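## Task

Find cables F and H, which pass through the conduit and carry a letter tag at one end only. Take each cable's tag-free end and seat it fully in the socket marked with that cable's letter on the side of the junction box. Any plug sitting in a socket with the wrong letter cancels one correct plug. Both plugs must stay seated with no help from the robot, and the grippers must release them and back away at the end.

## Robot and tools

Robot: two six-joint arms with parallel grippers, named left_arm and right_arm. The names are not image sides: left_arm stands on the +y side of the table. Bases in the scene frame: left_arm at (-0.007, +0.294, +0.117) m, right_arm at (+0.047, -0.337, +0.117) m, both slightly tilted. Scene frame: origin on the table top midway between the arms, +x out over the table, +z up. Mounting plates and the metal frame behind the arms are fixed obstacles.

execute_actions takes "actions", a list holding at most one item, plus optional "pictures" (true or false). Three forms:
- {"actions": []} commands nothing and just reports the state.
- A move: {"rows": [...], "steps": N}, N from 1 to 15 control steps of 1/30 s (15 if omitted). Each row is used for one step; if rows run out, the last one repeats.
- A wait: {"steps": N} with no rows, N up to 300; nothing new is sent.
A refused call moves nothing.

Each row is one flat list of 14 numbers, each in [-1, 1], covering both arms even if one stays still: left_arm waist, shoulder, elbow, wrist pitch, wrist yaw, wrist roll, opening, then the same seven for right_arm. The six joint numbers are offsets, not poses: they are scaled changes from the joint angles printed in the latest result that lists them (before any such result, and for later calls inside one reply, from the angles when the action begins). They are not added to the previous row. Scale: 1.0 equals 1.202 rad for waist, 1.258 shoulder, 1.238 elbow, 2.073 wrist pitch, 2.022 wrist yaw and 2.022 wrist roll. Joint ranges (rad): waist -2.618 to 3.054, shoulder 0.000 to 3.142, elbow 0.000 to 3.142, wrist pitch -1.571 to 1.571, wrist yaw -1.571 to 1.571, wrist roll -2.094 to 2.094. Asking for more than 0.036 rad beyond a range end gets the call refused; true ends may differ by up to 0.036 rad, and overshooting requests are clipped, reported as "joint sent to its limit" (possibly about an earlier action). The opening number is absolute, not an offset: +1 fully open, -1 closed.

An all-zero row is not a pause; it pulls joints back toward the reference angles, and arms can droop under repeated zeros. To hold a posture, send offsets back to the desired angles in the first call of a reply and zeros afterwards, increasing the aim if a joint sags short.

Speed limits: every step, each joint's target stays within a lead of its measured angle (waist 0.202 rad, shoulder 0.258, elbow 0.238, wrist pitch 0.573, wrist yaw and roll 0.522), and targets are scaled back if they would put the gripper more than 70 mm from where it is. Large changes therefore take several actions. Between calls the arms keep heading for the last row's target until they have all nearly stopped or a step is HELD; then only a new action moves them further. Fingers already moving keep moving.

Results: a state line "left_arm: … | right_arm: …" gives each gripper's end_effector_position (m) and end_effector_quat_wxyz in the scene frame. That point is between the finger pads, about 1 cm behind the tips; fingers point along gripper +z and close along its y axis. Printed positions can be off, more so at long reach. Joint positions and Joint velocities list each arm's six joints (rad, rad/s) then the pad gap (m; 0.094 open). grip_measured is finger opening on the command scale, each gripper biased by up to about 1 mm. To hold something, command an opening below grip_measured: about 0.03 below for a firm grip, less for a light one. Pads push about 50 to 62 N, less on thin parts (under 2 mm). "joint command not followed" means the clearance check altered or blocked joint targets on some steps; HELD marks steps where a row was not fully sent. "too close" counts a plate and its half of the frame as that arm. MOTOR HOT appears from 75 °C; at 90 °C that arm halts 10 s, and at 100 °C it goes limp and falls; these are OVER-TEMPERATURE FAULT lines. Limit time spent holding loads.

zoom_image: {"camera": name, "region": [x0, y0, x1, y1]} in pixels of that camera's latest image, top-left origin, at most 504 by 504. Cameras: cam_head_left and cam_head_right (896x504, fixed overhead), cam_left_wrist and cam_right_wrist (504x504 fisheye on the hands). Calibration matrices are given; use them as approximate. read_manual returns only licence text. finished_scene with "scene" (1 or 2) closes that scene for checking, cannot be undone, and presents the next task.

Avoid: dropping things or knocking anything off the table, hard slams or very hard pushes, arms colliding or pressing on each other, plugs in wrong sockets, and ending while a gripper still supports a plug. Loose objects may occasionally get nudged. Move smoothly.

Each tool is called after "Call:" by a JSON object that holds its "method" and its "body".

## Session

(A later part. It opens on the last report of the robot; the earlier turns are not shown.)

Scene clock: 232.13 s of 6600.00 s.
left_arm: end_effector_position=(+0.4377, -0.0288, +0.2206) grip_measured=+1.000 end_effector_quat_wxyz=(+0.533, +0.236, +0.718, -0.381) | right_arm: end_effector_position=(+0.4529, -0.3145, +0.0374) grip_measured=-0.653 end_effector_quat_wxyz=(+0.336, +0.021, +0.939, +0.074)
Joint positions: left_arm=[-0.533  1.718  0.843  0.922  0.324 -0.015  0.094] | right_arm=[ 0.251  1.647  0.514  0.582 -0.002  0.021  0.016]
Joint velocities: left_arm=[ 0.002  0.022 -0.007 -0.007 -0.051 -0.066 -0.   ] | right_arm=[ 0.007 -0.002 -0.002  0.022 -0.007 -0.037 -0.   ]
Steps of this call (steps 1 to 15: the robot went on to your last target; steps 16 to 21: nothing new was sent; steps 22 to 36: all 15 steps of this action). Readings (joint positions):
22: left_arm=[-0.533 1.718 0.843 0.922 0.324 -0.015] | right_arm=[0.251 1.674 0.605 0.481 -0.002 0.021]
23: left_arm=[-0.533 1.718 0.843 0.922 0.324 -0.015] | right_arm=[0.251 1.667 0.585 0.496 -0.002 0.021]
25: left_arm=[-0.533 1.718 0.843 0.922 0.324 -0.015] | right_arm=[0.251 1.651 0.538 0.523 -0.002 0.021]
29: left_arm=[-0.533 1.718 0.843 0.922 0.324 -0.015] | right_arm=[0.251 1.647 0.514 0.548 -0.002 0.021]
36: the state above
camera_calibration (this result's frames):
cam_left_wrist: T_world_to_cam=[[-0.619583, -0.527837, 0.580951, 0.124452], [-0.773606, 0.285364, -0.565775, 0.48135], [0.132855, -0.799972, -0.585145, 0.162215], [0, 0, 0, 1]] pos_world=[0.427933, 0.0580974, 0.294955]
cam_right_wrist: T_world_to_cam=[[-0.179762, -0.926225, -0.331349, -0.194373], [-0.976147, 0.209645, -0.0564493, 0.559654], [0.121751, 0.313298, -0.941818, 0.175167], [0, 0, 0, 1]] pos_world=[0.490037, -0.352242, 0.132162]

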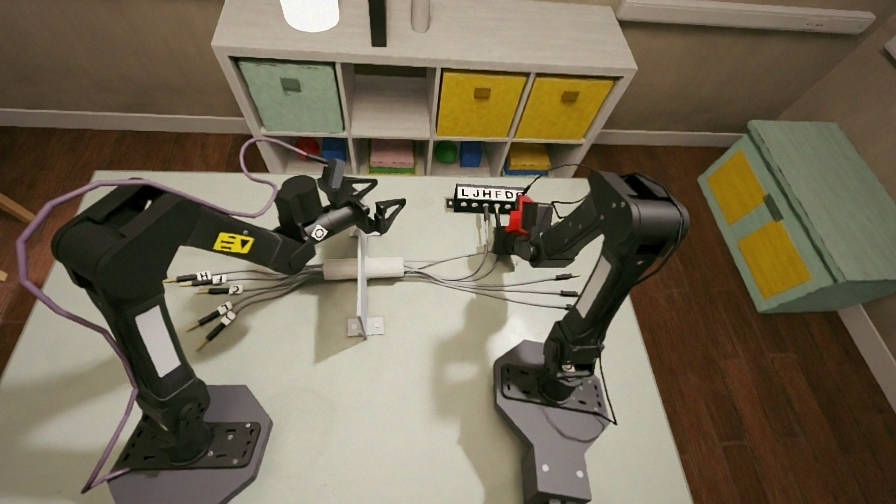

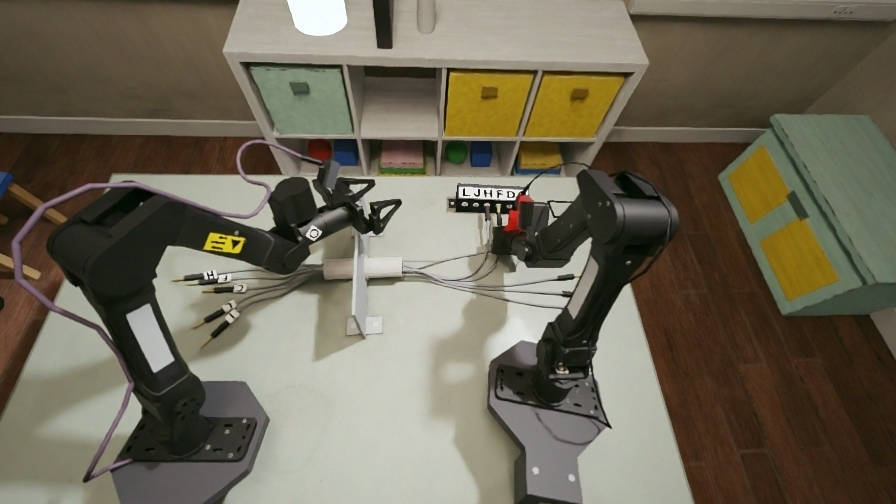

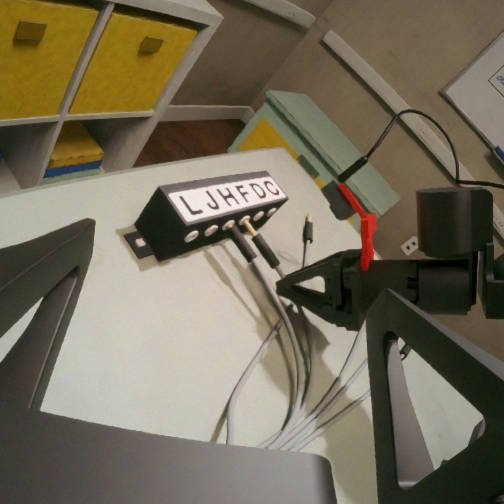

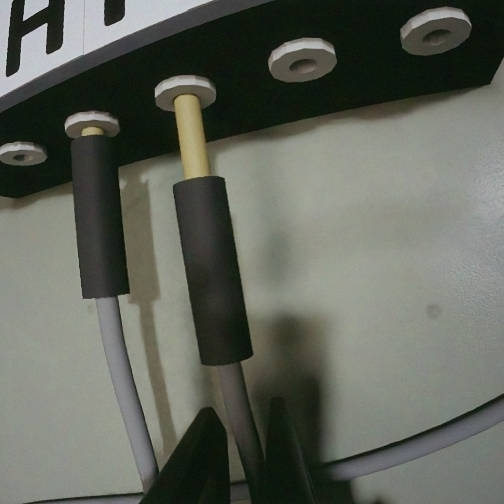

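Call:
{"method": "execute_actions", "body": {"actions": [{"rows":[[0,0,0,0,0,0,1,0,-0.03,0.03,-0.05,0,0,-0.65],[0,0,0,0,0,0,1,0,-0.03,0.07,-0.1,0,0,-0.65],[0,0,0,0,0,0,1,0,-0.03,0.11,-0.15,0,0,-0.65],[0,0,0,0,0,0,1,0,-0.03,0.15,-0.2,0,0,-0.65],[0,0,0,0,0,0,1,0,-0.03,0.19,-0.24,0,0,-0.65],[0,0,0,0,0,0,1,0,-0.03,0.23,-0.28,0,0,-0.65],[0,0,0,0,0,0,1,0,-0.03,0.27,-0.32,0,0,-0.65],[0,0,0,0,0,0,1,0,-0.03,0.30,-0.35,0,0,-0.65],[0,0,0,0,0,0,1,0,-0.025,0.32,-0.36,0,0,-0.65]],"steps":15}]}}

Scene clock: 238.57 s of 6600.00 s.
left_arm: end_effector_position=(+0.4377, -0.0288, +0.2206) grip_measured=+1.000 end_effector_quat_wxyz=(+0.533, +0.236, +0.718, -0.381) | right_arm: end_effector_position=(+0.4820, -0.3165, +0.0571) grip_measured=-0.653 end_effector_quat_wxyz=(+0.216, +0.013, +0.973, +0.074)
Joint positions: left_arm=[-0.533  1.718  0.843  0.922  0.324 -0.015  0.094] | right_arm=[ 0.251  1.633  0.897 -0.066 -0.002  0.021  0.016]
Joint velocities: left_arm=[-0.017 -0.007 -0.002 -0.066  0.051  0.037 -0.001] | right_arm=[-0.002 -0.002  0.007 -0.608  0.037 -0.037 -0.001]
Steps of this call (steps 1 to 15: the robot went on to your last target; steps 16 to 90: nothing new was sent; then 2.93 s passed at rest; steps 91 to 105: all 15 steps of this action). Readings (joint positions):
91: left_arm=[-0.533 1.718 0.843 0.922 0.324 -0.015] | right_arm=[0.251 1.646 0.516 0.577 -0.002 0.021]
92: left_arm=[-0.533 1.718 0.843 0.922 0.324 -0.015] | right_arm=[0.251 1.644 0.527 0.543 -0.002 0.021]
94: left_arm=[-0.533 1.718 0.843 0.922 0.324 -0.015] | right_arm=[0.251 1.643 0.583 0.423 -0.002 0.021]
98: left_arm=[-0.533 1.718 0.843 0.922 0.324 -0.015] | right_arm=[0.251 1.643 0.776 0.144 -0.002 0.021]
105: the state above
camera_calibration (this result's frames):
cam_left_wrist: T_world_to_cam=[[-0.619583, -0.527837, 0.580951, 0.124452], [-0.773606, 0.285364, -0.565775, 0.48135], [0.132855, -0.799972, -0.585145, 0.162215], [0, 0, 0, 1]] pos_world=[0.427933, 0.0580974, 0.294955]
cam_right_wrist: T_world_to_cam=[[-0.223041, -0.93508, -0.275459, -0.169637], [-0.966865, 0.176205, 0.184729, 0.56077], [-0.1242, 0.307533, -0.943397, 0.307645], [0, 0, 0, 1]] pos_world=[0.542562, -0.352046, 0.139913]

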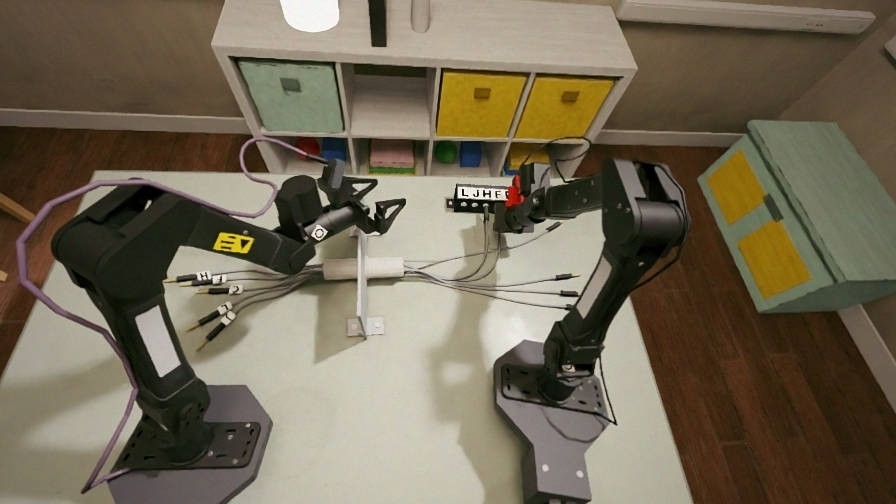

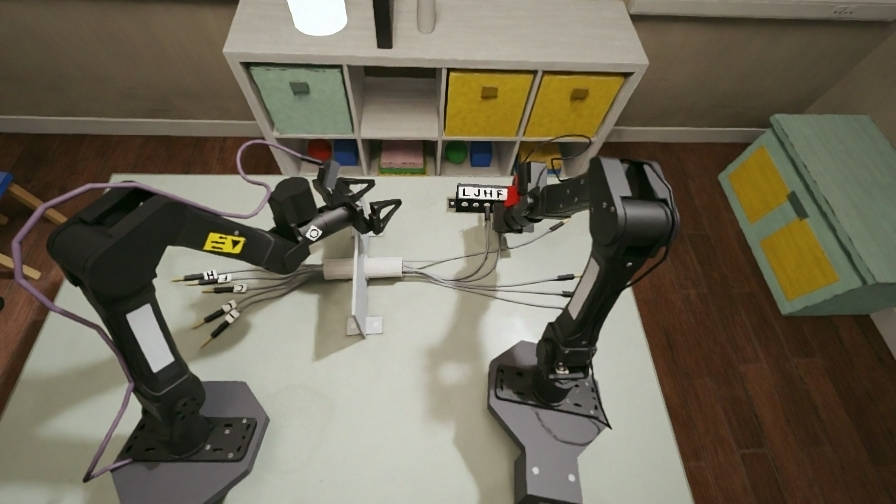

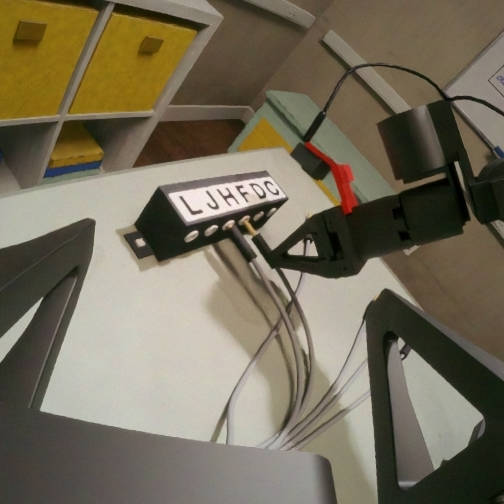

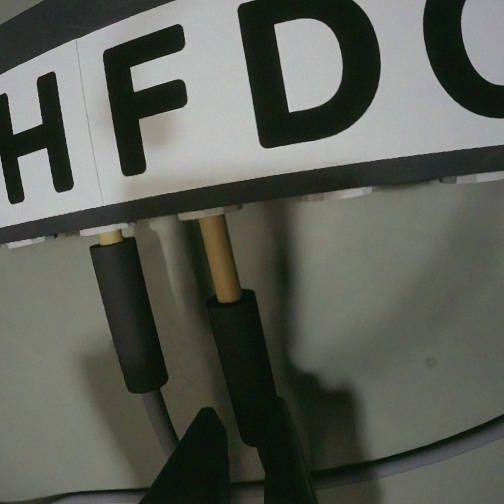

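Call:
{"method": "execute_actions", "body": {"actions": [{"steps":10}]}}

Scene clock: 239.03 s of 6600.00 s.
left_arm: end_effector_position=(+0.4377, -0.0288, +0.2206) grip_measured=+1.000 end_effector_quat_wxyz=(+0.533, +0.236, +0.718, -0.381) | right_arm: end_effector_position=(+0.4623, -0.3159, +0.0489) grip_measured=-0.653 end_effector_quat_wxyz=(+0.174, +0.010, +0.982, +0.073)
Joint positions: left_arm=[-0.533  1.718  0.843  0.922  0.324 -0.015  0.094] | right_arm=[ 0.251  1.633  0.897 -0.152 -0.002  0.021  0.016]
Joint velocities: left_arm=[-0.007 -0.002  0.002 -0.007 -0.037  0.007  0.   ] | right_arm=[-0.002  0.007  0.012 -0.007  0.051 -0.022 -0.001]
Steps of this call (steps 1 to 14: the robot went on to your last target). Readings (joint positions):
1: left_arm=[-0.533 1.718 0.843 0.922 0.324 -0.015] | right_arm=[0.251 1.633 0.897 -0.088 -0.002 0.021]
2: left_arm=[-0.533 1.718 0.843 0.922 0.324 -0.015] | right_arm=[0.251 1.633 0.897 -0.103 -0.002 0.021]
4: left_arm=[-0.533 1.718 0.843 0.922 0.324 -0.015] | right_arm=[0.251 1.633 0.897 -0.124 -0.002 0.021]
8: left_arm=[-0.533 1.718 0.843 0.922 0.324 -0.015] | right_arm=[0.251 1.633 0.897 -0.143 -0.002 0.021]
14: the state above
camera_calibration (this result's frames):
cam_left_wrist: T_world_to_cam=[[-0.619583, -0.527837, 0.580951, 0.124452], [-0.773606, 0.285364, -0.565775, 0.48135], [0.132855, -0.799972, -0.585145, 0.162215], [0, 0, 0, 1]] pos_world=[0.427933, 0.0580974, 0.294955]
cam_right_wrist: T_world_to_cam=[[-0.234437, -0.938343, -0.254069, -0.172471], [-0.949733, 0.165296, 0.265865, 0.527779], [-0.207476, 0.303627, -0.929927, 0.333903], [0, 0, 0, 1]] pos_world=[0.530093, -0.350458, 0.126367]

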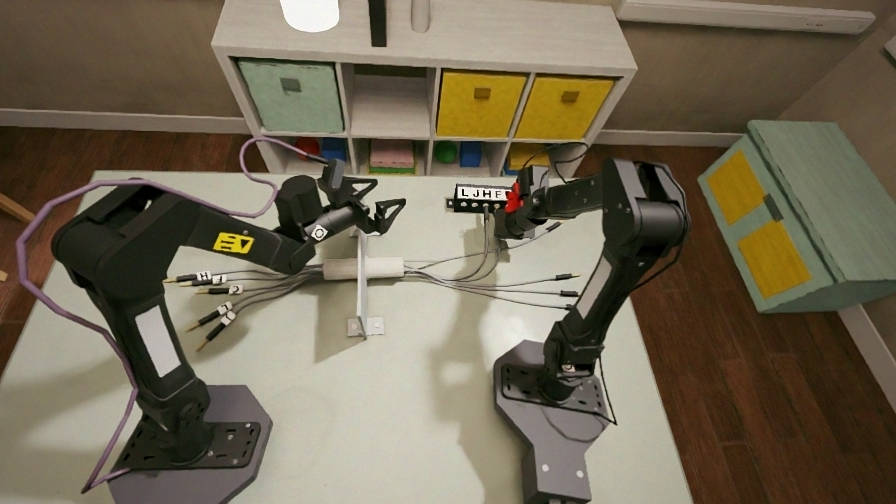

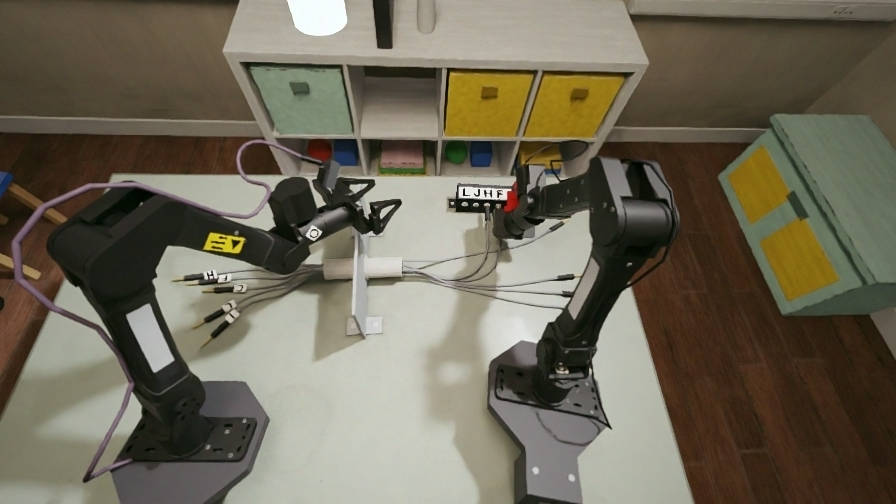

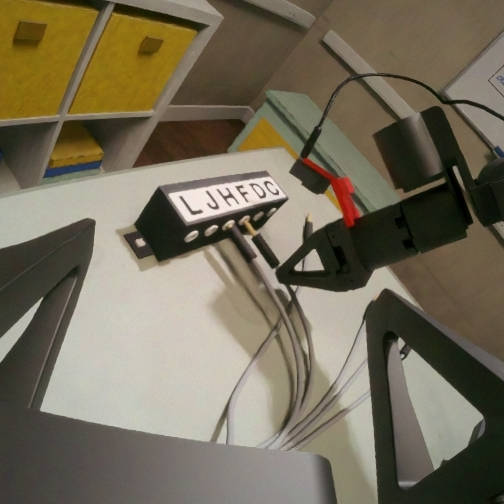

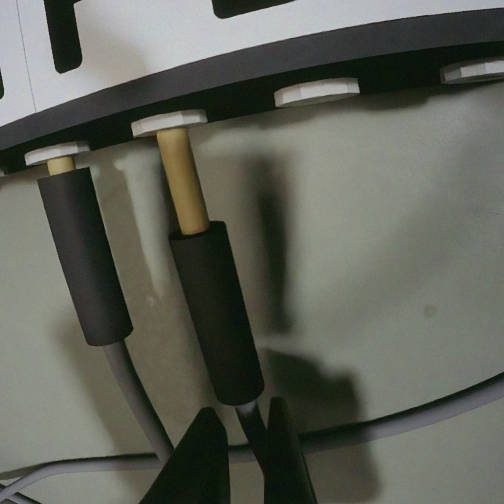

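Call:
{"method": "execute_actions", "body": {"actions": [{"rows":[[0,0,0,0,0,0,1,0,0,0.025,0,0,0,-0.83],[0,0,0,0,0,0,1,0,0,0.025,0,0,0,-0.83],[0,0,0,0,0,0,1,0,0,0.025,0,0,0,-0.83],[0,0,0,0,0,0,1,0,0.01,0.025,0.05,0,0,-0.83],[0,0,0,0,0,0,1,0,0.02,0.025,0.09,0,0,-0.83],[0,0,0,0,0,0,1,0,0.025,0.025,0.12,0,0,-0.83]],"steps":15}]}}

Scene clock: 240.73 s of 6600.00 s.
left_arm: end_effector_position=(+0.4377, -0.0288, +0.2206) grip_measured=+1.000 end_effector_quat_wxyz=(+0.533, +0.236, +0.718, -0.381) | right_arm: end_effector_position=(+0.4687, -0.3148, +0.0425) grip_measured=-0.827 end_effector_quat_wxyz=(+0.184, +0.011, +0.980, +0.073)
Joint positions: left_arm=[-0.533  1.718  0.843  0.922  0.324 -0.015  0.094] | right_arm=[ 0.251  1.664  0.897 -0.1   -0.002  0.021  0.008]
Joint velocities: left_arm=[ 0.012 -0.012 -0.017 -0.066 -0.007 -0.007 -0.001] | right_arm=[-0.012 -0.002 -0.022 -0.11   0.007 -0.125  0.001]
Steps of this call (steps 1 to 30: the robot went on to your last target; steps 31 to 36: nothing new was sent; steps 37 to 51: all 15 steps of this action). Readings (joint positions):
37: left_arm=[-0.533 1.718 0.843 0.922 0.324 -0.015] | right_arm=[0.251 1.633 0.897 -0.154 -0.002 0.021]
38: left_arm=[-0.533 1.718 0.843 0.922 0.324 -0.015] | right_arm=[0.251 1.633 0.897 -0.154 -0.002 0.021]
40: left_arm=[-0.533 1.718 0.843 0.922 0.324 -0.015] | right_arm=[0.251 1.633 0.897 -0.146 -0.002 0.021]
44: left_arm=[-0.533 1.718 0.843 0.922 0.324 -0.015] | right_arm=[0.251 1.654 0.897 -0.109 -0.003 0.021]
51: the state above
camera_calibration (this result's frames):
cam_left_wrist: T_world_to_cam=[[-0.619583, -0.527837, 0.580951, 0.124452], [-0.773606, 0.285364, -0.565775, 0.48135], [0.132855, -0.799972, -0.585145, 0.162215], [0, 0, 0, 1]] pos_world=[0.427933, 0.0580974, 0.294955]
cam_right_wrist: T_world_to_cam=[[-0.231872, -0.937552, -0.25929, -0.172341], [-0.954484, 0.167879, 0.246528, 0.539285], [-0.187603, 0.304652, -0.933805, 0.3201], [0, 0, 0, 1]] pos_world=[0.53483, -0.349632, 0.121276]

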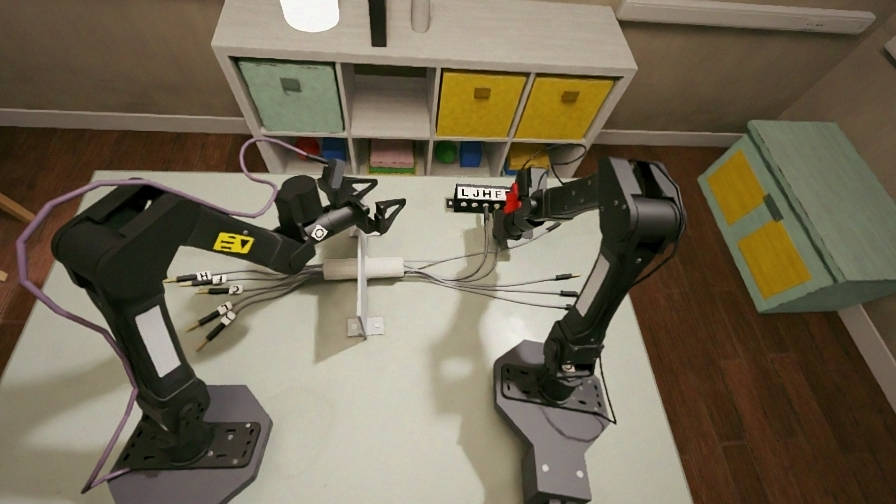

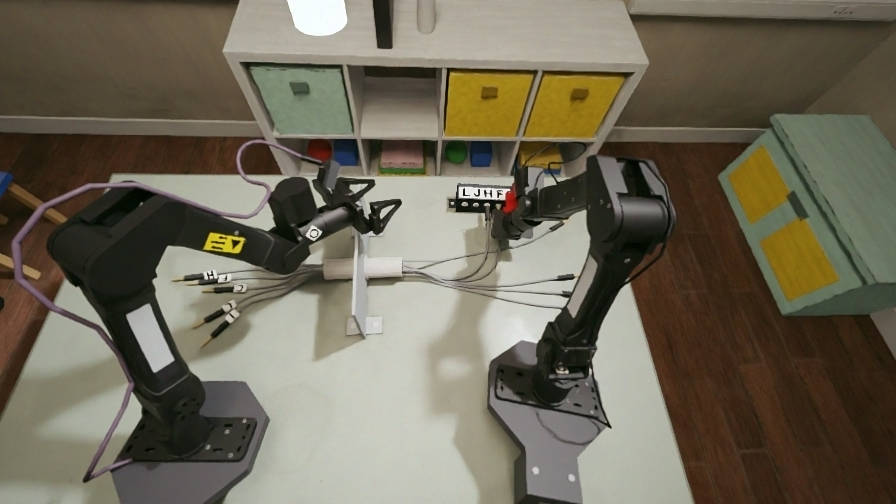

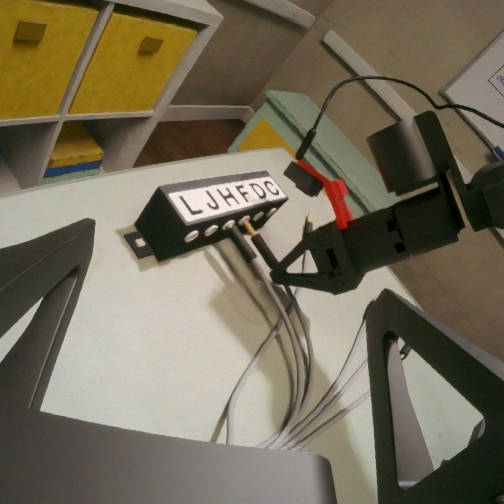

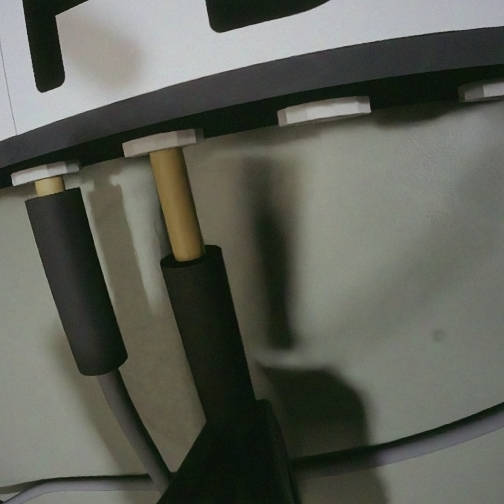

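Call:
{"method": "execute_actions", "body": {"actions": [{"rows":[[0,0,0,0,0,0,1,0,-0.04,0.025,-0.05,0,0,-0.83],[0,0,0,0,0,0,1,0,-0.04,0.025,-0.05,0,0,-0.83],[0,0,0,0,0,0,1,0,-0.04,0.025,-0.05,0,0,-0.83],[0,0,0,0,0,0,1,0,-0.04,0.025,-0.05,0,0,-0.83],[0,0,0,0,0,0,1,0,-0.04,0.025,-0.05,0,0,-0.83],[0,0,0,0,0,0,1,0,-0.04,0.025,-0.05,0,0,-0.83],[0,0,0,0,0,0,1,0,-0.01,0.05,0.12,0,0,-0.83]],"steps":15}]}}

Scene clock: 242.33 s of 6600.00 s.
left_arm: end_effector_position=(+0.4377, -0.0288, +0.2206) grip_measured=+1.000 end_effector_quat_wxyz=(+0.533, +0.236, +0.718, -0.381) | right_arm: end_effector_position=(+0.4893, -0.3161, +0.0549) grip_measured=-0.827 end_effector_quat_wxyz=(+0.225, +0.014, +0.972, +0.074)
Joint positions: left_arm=[-0.533  1.718  0.843  0.922  0.324 -0.015  0.094] | right_arm=[ 0.251  1.655  0.909 -0.038 -0.002  0.021  0.008]
Joint velocities: left_arm=[-0.002  0.002  0.007 -0.037  0.037  0.095 -0.   ] | right_arm=[-0.002  0.012 -0.007  0.007  0.081 -0.037 -0.001]
Steps of this call (steps 1 to 15: the robot went on to your last target; steps 16 to 33: nothing new was sent; steps 34 to 48: all 15 steps of this action). Readings (joint positions):
34: left_arm=[-0.533 1.718 0.843 0.922 0.324 -0.015] | right_arm=[0.251 1.663 0.898 -0.116 -0.002 0.021]
35: left_arm=[-0.533 1.718 0.843 0.922 0.324 -0.015] | right_arm=[0.251 1.660 0.899 -0.131 -0.002 0.021]
37: left_arm=[-0.533 1.718 0.843 0.922 0.324 -0.015] | right_arm=[0.251 1.652 0.899 -0.155 -0.002 0.021]
41: left_arm=[-0.533 1.718 0.843 0.922 0.324 -0.015] | right_arm=[0.251 1.651 0.902 -0.114 -0.003 0.021]
48: the state above
camera_calibration (this result's frames):
cam_left_wrist: T_world_to_cam=[[-0.619583, -0.527837, 0.580951, 0.124452], [-0.773606, 0.285364, -0.565775, 0.48135], [0.132855, -0.799972, -0.585145, 0.162215], [0, 0, 0, 1]] pos_world=[0.427933, 0.0580974, 0.294955]
cam_right_wrist: T_world_to_cam=[[-0.221033, -0.934377, -0.279436, -0.168766], [-0.969343, 0.178948, 0.168381, 0.571132], [-0.107326, 0.308087, -0.945285, 0.298389], [0, 0, 0, 1]] pos_world=[0.548345, -0.351824, 0.138736]

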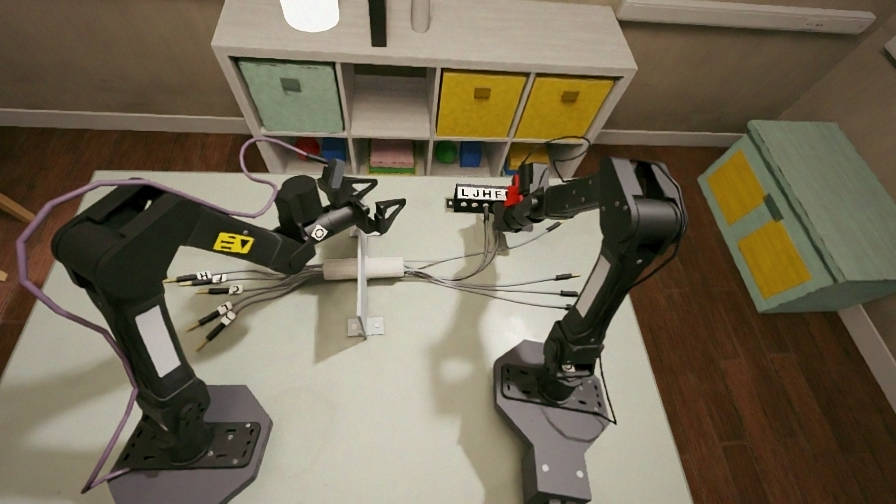

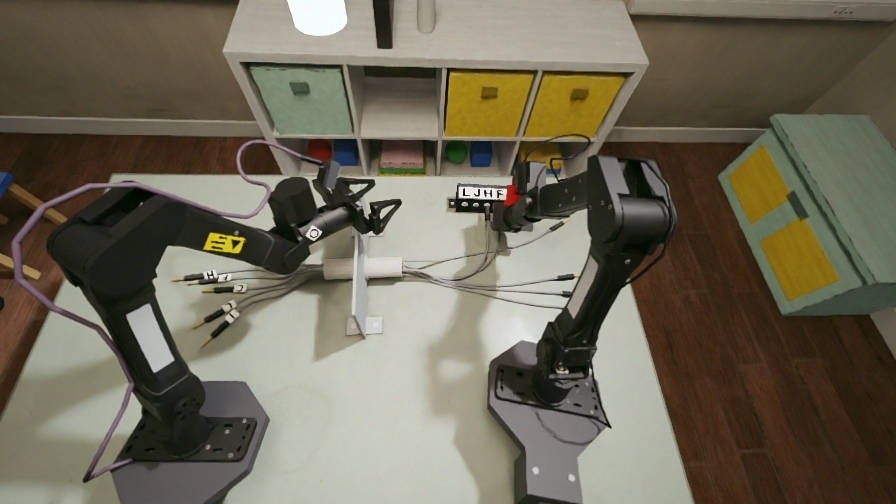

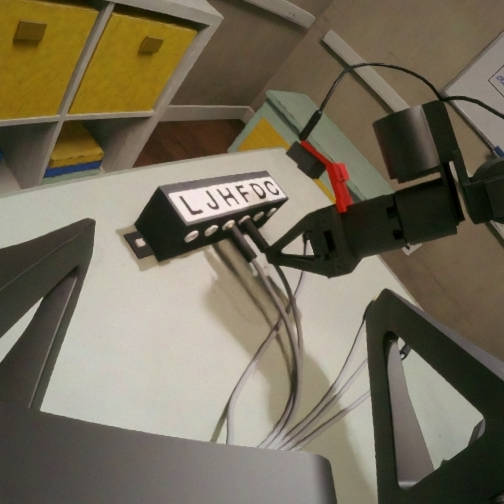

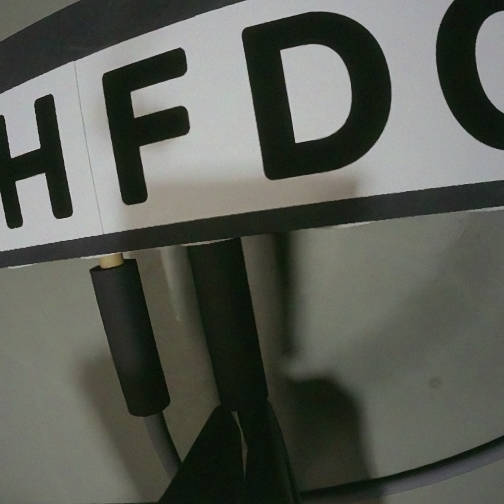

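Call:
{"method": "execute_actions", "body": {"actions": [{"rows":[[0,0,0,0,0,0,1,0,0.015,0.025,0.1,0,0,-0.83]],"steps":12}]}}

Call:
{"method": "zoom_image", "body": {"camera": "cam_left_wrist", "region": [200,190,300,280]}}

Scene clock: 243.13 s of 6600.00 s.
left_arm: end_effector_position=(+0.4377, -0.0288, +0.2206) grip_measured=+1.000 end_effector_quat_wxyz=(+0.533, +0.236, +0.718, -0.381) | right_arm: end_effector_position=(+0.4897, -0.3152, +0.0486) grip_measured=-0.827 end_effector_quat_wxyz=(+0.223, +0.014, +0.972, +0.074)
Joint positions: left_arm=[-0.533  1.718  0.843  0.922  0.324 -0.015  0.094] | right_arm=[ 0.251  1.677  0.909 -0.02  -0.002  0.021  0.008]
Joint velocities: left_arm=[ 0.007 -0.002  0.002 -0.022  0.051 -0.022 -0.   ] | right_arm=[-0.002 -0.002  0.002 -0.037 -0.037  0.007  0.   ]
Steps of this call (steps 1 to 12: the robot went on to your last target; steps 13 to 24: all 12 steps of this action). Readings (joint positions):
13: left_arm=[-0.533 1.718 0.843 0.922 0.324 -0.015] | right_arm=[0.251 1.657 0.909 -0.037 -0.002 0.021]
14: left_arm=[-0.533 1.718 0.843 0.922 0.324 -0.015] | right_arm=[0.251 1.661 0.909 -0.034 -0.002 0.021]
16: left_arm=[-0.533 1.718 0.843 0.922 0.324 -0.015] | right_arm=[0.251 1.670 0.909 -0.026 -0.002 0.021]
20: left_arm=[-0.533 1.718 0.843 0.922 0.324 -0.015] | right_arm=[0.251 1.677 0.909 -0.020 -0.002 0.021]
24: the state above
camera_calibration (this result's frames):
cam_left_wrist: T_world_to_cam=[[-0.619583, -0.527837, 0.580951, 0.124452], [-0.773606, 0.285364, -0.565775, 0.48135], [0.132855, -0.799972, -0.585145, 0.162215], [0, 0, 0, 1]] pos_world=[0.427933, 0.0580974, 0.294955]
cam_right_wrist: T_world_to_cam=[[-0.221482, -0.934491, -0.278699, -0.169449], [-0.968905, 0.178552, 0.171296, 0.571958], [-0.110312, 0.307972, -0.944979, 0.293643], [0, 0, 0, 1]] pos_world=[0.549035, -0.350907, 0.132287]

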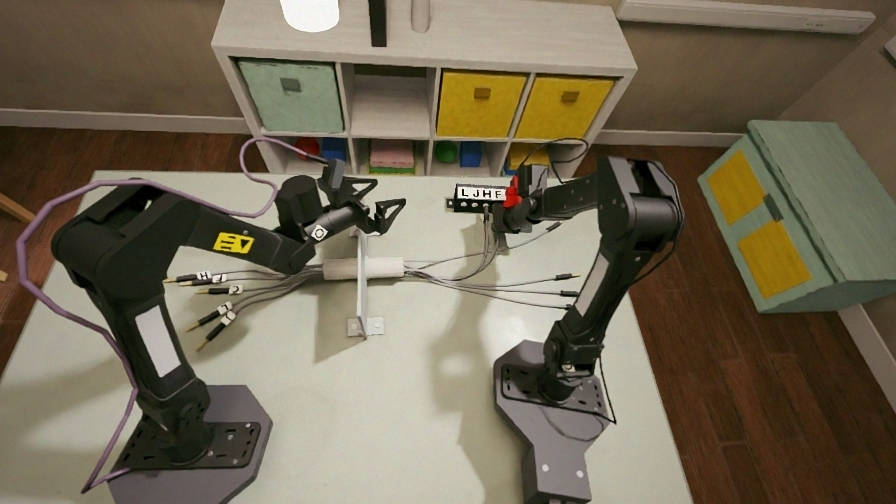

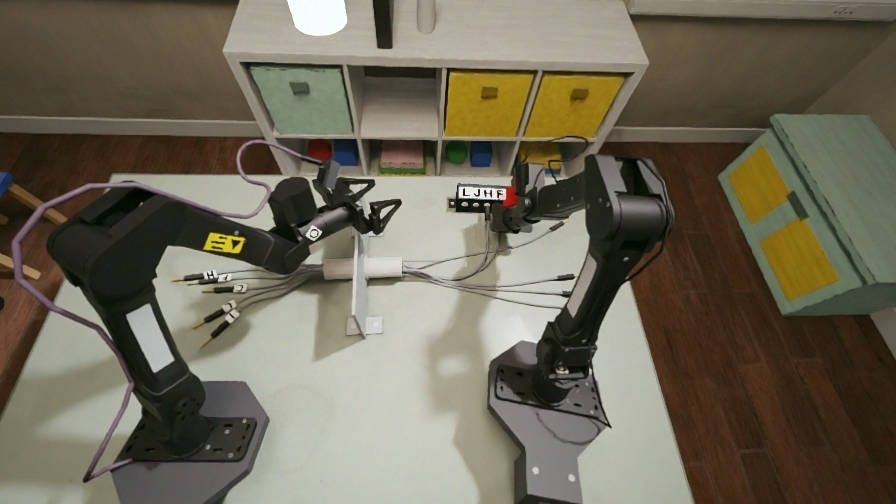

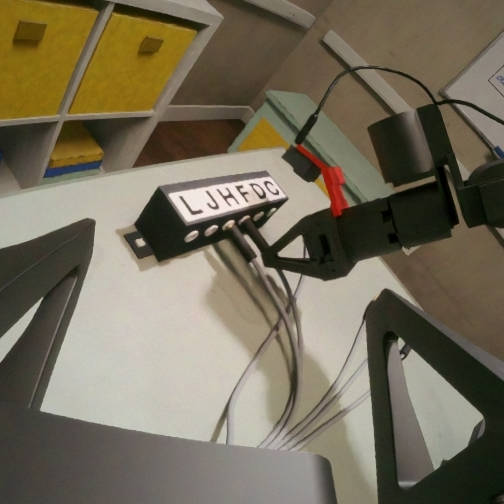

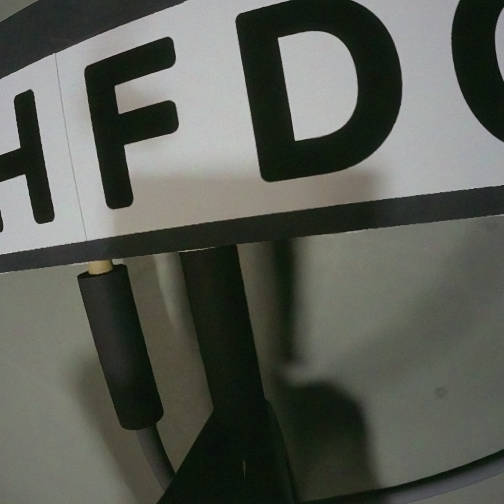

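Region (200, 190, 300, 280) of cam_left_wrist's 504x504 image, scaled by 5.040, with more detail than that image has; it fills the top 454 rows of this view, and the rest is white.

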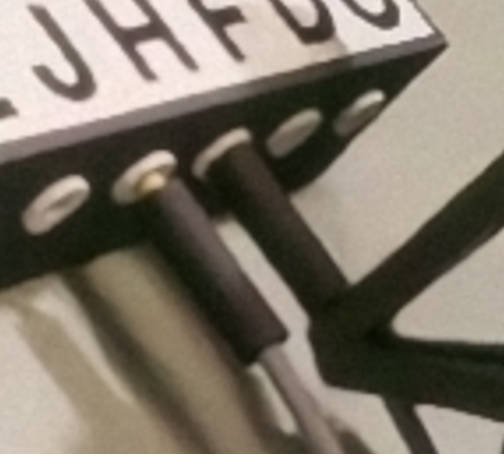

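Call:
{"method": "execute_actions", "body": {"actions": [{"rows":[[0,0,0,0,0,0,1,0,0,0.025,-0.02,0,0,-0.62],[0,0,0,0,0,0,1,0,-0.02,0.025,-0.07,0,0,-0.62],[0,0,0,0,0,0,1,0,-0.04,0.025,-0.08,0,0,-0.62],[0,0,0,0,0,0,1,0,-0.08,0.025,-0.08,0,0,-0.62],[0,0,0,0,0,0,1,0,-0.12,0.025,-0.08,0,0,-0.62],[0,0,0,0,0,0,1,0,-0.12,0.025,-0.08,0,0,-0.62],[0,0,0,0,0,0,1,0,-0.12,0.025,-0.08,0,0,-0.62],[0,0,0,0,0,0,1,0.03,-0.12,0.025,-0.08,0,0,-0.62],[0,0,0,0,0,0,1,0.068,-0.12,0.025,-0.08,0,0,-0.62]],"steps":15}]}}

Scene clock: 245.10 s of 6600.00 s.
left_arm: end_effector_position=(+0.4377, -0.0288, +0.2206) grip_measured=+1.000 end_effector_quat_wxyz=(+0.533, +0.236, +0.718, -0.381) | right_arm: end_effector_position=(+0.4787, -0.2896, +0.0913) grip_measured=-0.623 end_effector_quat_wxyz=(+0.223, -0.018, +0.970, +0.093)
Joint positions: left_arm=[-0.533  1.718  0.843  0.922  0.324 -0.015  0.094] | right_arm=[ 0.326  1.539  0.914 -0.165 -0.001  0.021  0.018]
Joint velocities: left_arm=[ 0.012 -0.007  0.022  0.051  0.051 -0.066  0.001] | right_arm=[-0.017  0.002  0.012 -0.007 -0.007 -0.022 -0.001]
Steps of this call (steps 1 to 15: the robot went on to your last target; steps 16 to 44: nothing new was sent; steps 45 to 59: all 15 steps of this action). Readings (joint positions):
45: left_arm=[-0.533 1.718 0.843 0.922 0.324 -0.015] | right_arm=[0.251 1.677 0.909 -0.029 -0.002 0.021]
46: left_arm=[-0.533 1.718 0.843 0.922 0.324 -0.015] | right_arm=[0.251 1.677 0.911 -0.042 -0.002 0.021]
48: left_arm=[-0.533 1.718 0.843 0.922 0.324 -0.015] | right_arm=[0.251 1.668 0.914 -0.087 -0.002 0.021]
52: left_arm=[-0.533 1.718 0.843 0.922 0.324 -0.015] | right_arm=[0.252 1.576 0.914 -0.153 -0.001 0.021]
59: the state above
camera_calibration (this result's frames):
cam_left_wrist: T_world_to_cam=[[-0.619583, -0.527837, 0.580951, 0.124452], [-0.773606, 0.285364, -0.565775, 0.48135], [0.132855, -0.799972, -0.585145, 0.162215], [0, 0, 0, 1]] pos_world=[0.427933, 0.0580974, 0.294955]
cam_right_wrist: T_world_to_cam=[[-0.153076, -0.940854, -0.30226, -0.168445], [-0.980099, 0.105423, 0.168204, 0.533907], [-0.12639, 0.321993, -0.938268, 0.335988], [0, 0, 0, 1]] pos_world=[0.539962, -0.322954, 0.174527]

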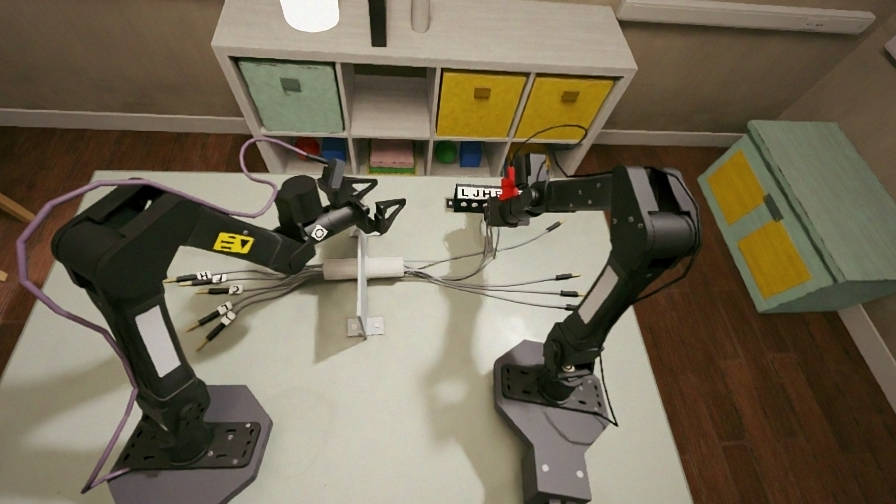

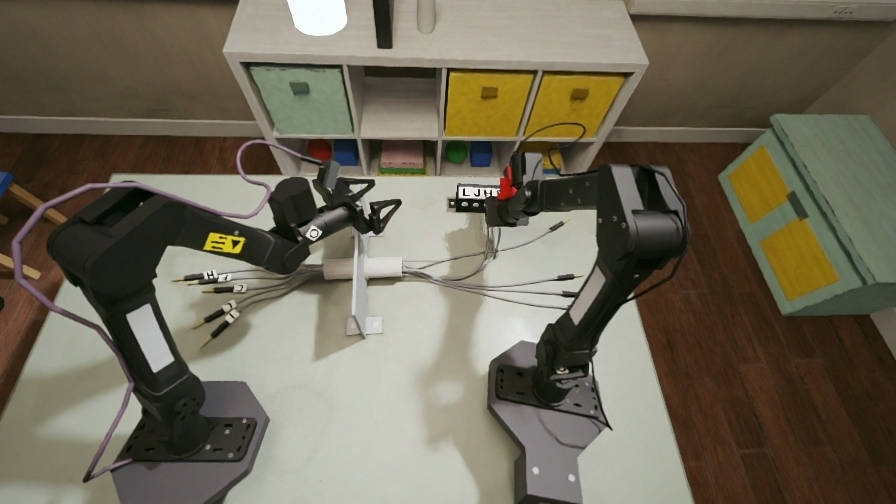

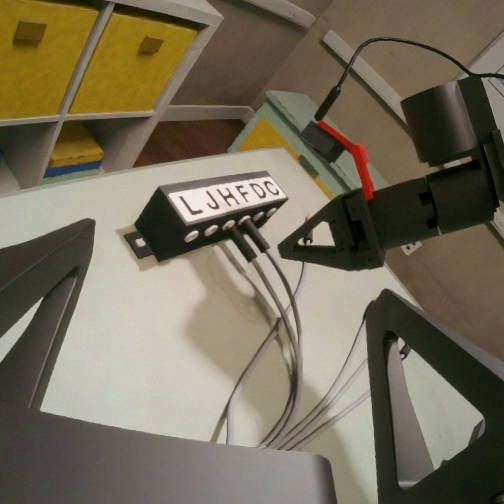

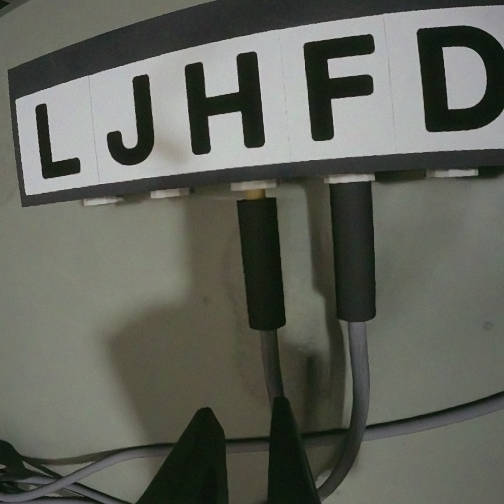

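Call:
{"method": "execute_actions", "body": {"actions": []}}

Scene clock: 247.77 s of 6600.00 s.
left_arm: end_effector_position=(+0.4377, -0.0288, +0.2206) grip_measured=+1.000 end_effector_quat_wxyz=(+0.533, +0.236, +0.718, -0.381) | right_arm: end_effector_position=(+0.4766, -0.2896, +0.0903) grip_measured=-0.623 end_effector_quat_wxyz=(+0.219, -0.019, +0.971, +0.093)
Joint positions: left_arm=[-0.533  1.718  0.843  0.922  0.324 -0.015  0.094] | right_arm=[ 0.326  1.539  0.914 -0.175 -0.001  0.021  0.018]
Joint velocities: left_arm=[ 0.007  0.007 -0.012  0.051 -0.022 -0.066  0.001] | right_arm=[-0.002  0.012  0.002 -0.022 -0.066 -0.007 -0.001]
Steps of this call (steps 1 to 15: the robot went on to your last target; steps 16 to 80: nothing new was sent). Readings (joint positions):
1: left_arm=[-0.533 1.718 0.843 0.922 0.324 -0.015] | right_arm=[0.326 1.539 0.914 -0.167 -0.001 0.021]
2: left_arm=[-0.533 1.718 0.843 0.922 0.324 -0.015] | right_arm=[0.326 1.539 0.914 -0.169 -0.001 0.021]
4: left_arm=[-0.533 1.718 0.843 0.922 0.324 -0.015] | right_arm=[0.326 1.539 0.914 -0.171 -0.001 0.021]
8: left_arm=[-0.533 1.718 0.843 0.922 0.324 -0.015] | right_arm=[0.326 1.539 0.914 -0.174 -0.001 0.021]
80: the state above
All arms were judged still, so your last target was given up. Only a new action makes them travel on or press farther. Fingers that are still opening or closing keep moving.
camera_calibration (this result's frames):
cam_left_wrist: T_world_to_cam=[[-0.619583, -0.527837, 0.580951, 0.124452], [-0.773606, 0.285364, -0.565775, 0.48135], [0.132855, -0.799972, -0.585145, 0.162215], [0, 0, 0, 1]] pos_world=[0.427933, 0.0580974, 0.294955]
cam_right_wrist: T_world_to_cam=[[-0.154442, -0.941366, -0.299964, -0.168822], [-0.978642, 0.104068, 0.177282, 0.530086], [-0.135671, 0.320937, -0.937333, 0.338795], [0, 0, 0, 1]] pos_world=[0.538656, -0.32282, 0.172948]

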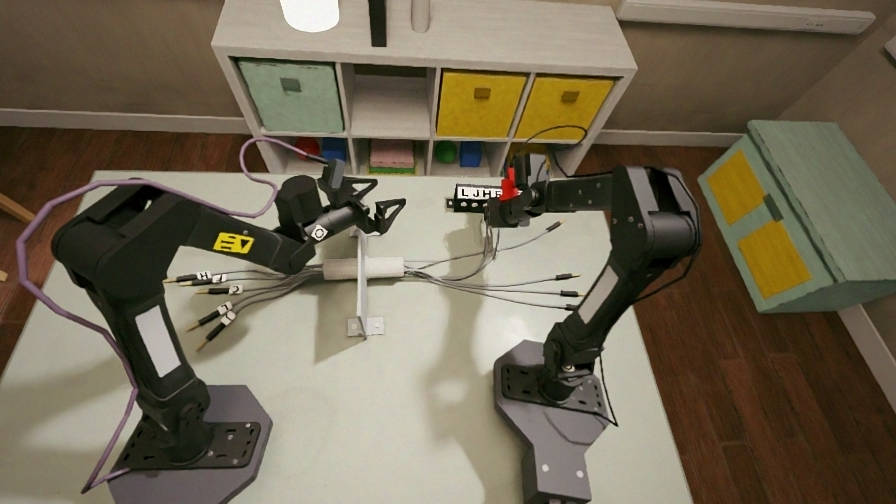

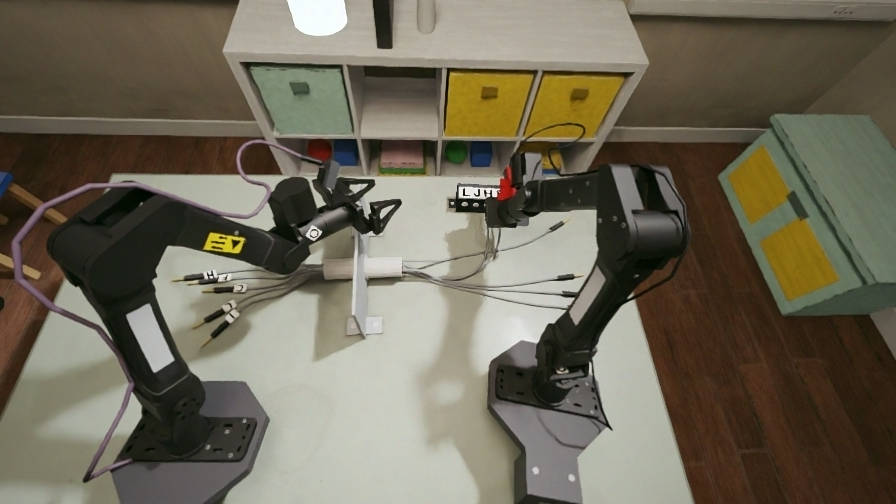

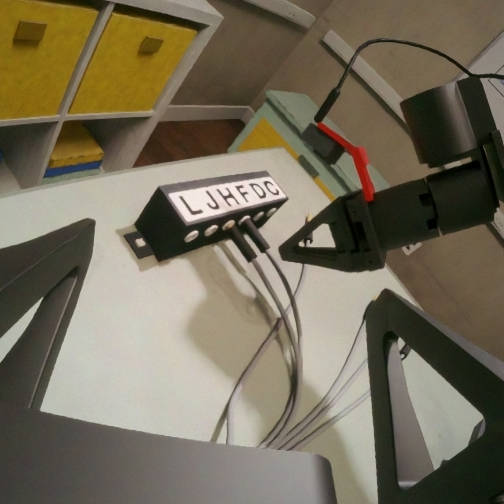

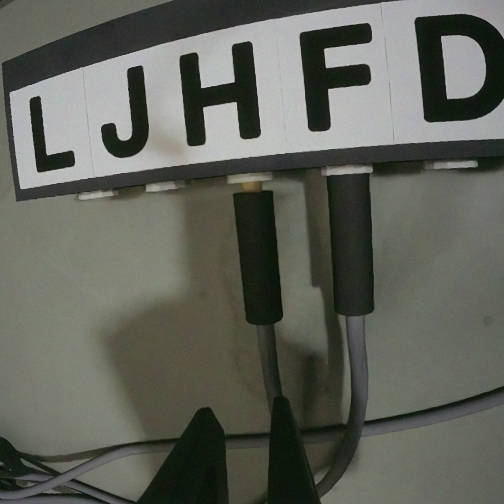

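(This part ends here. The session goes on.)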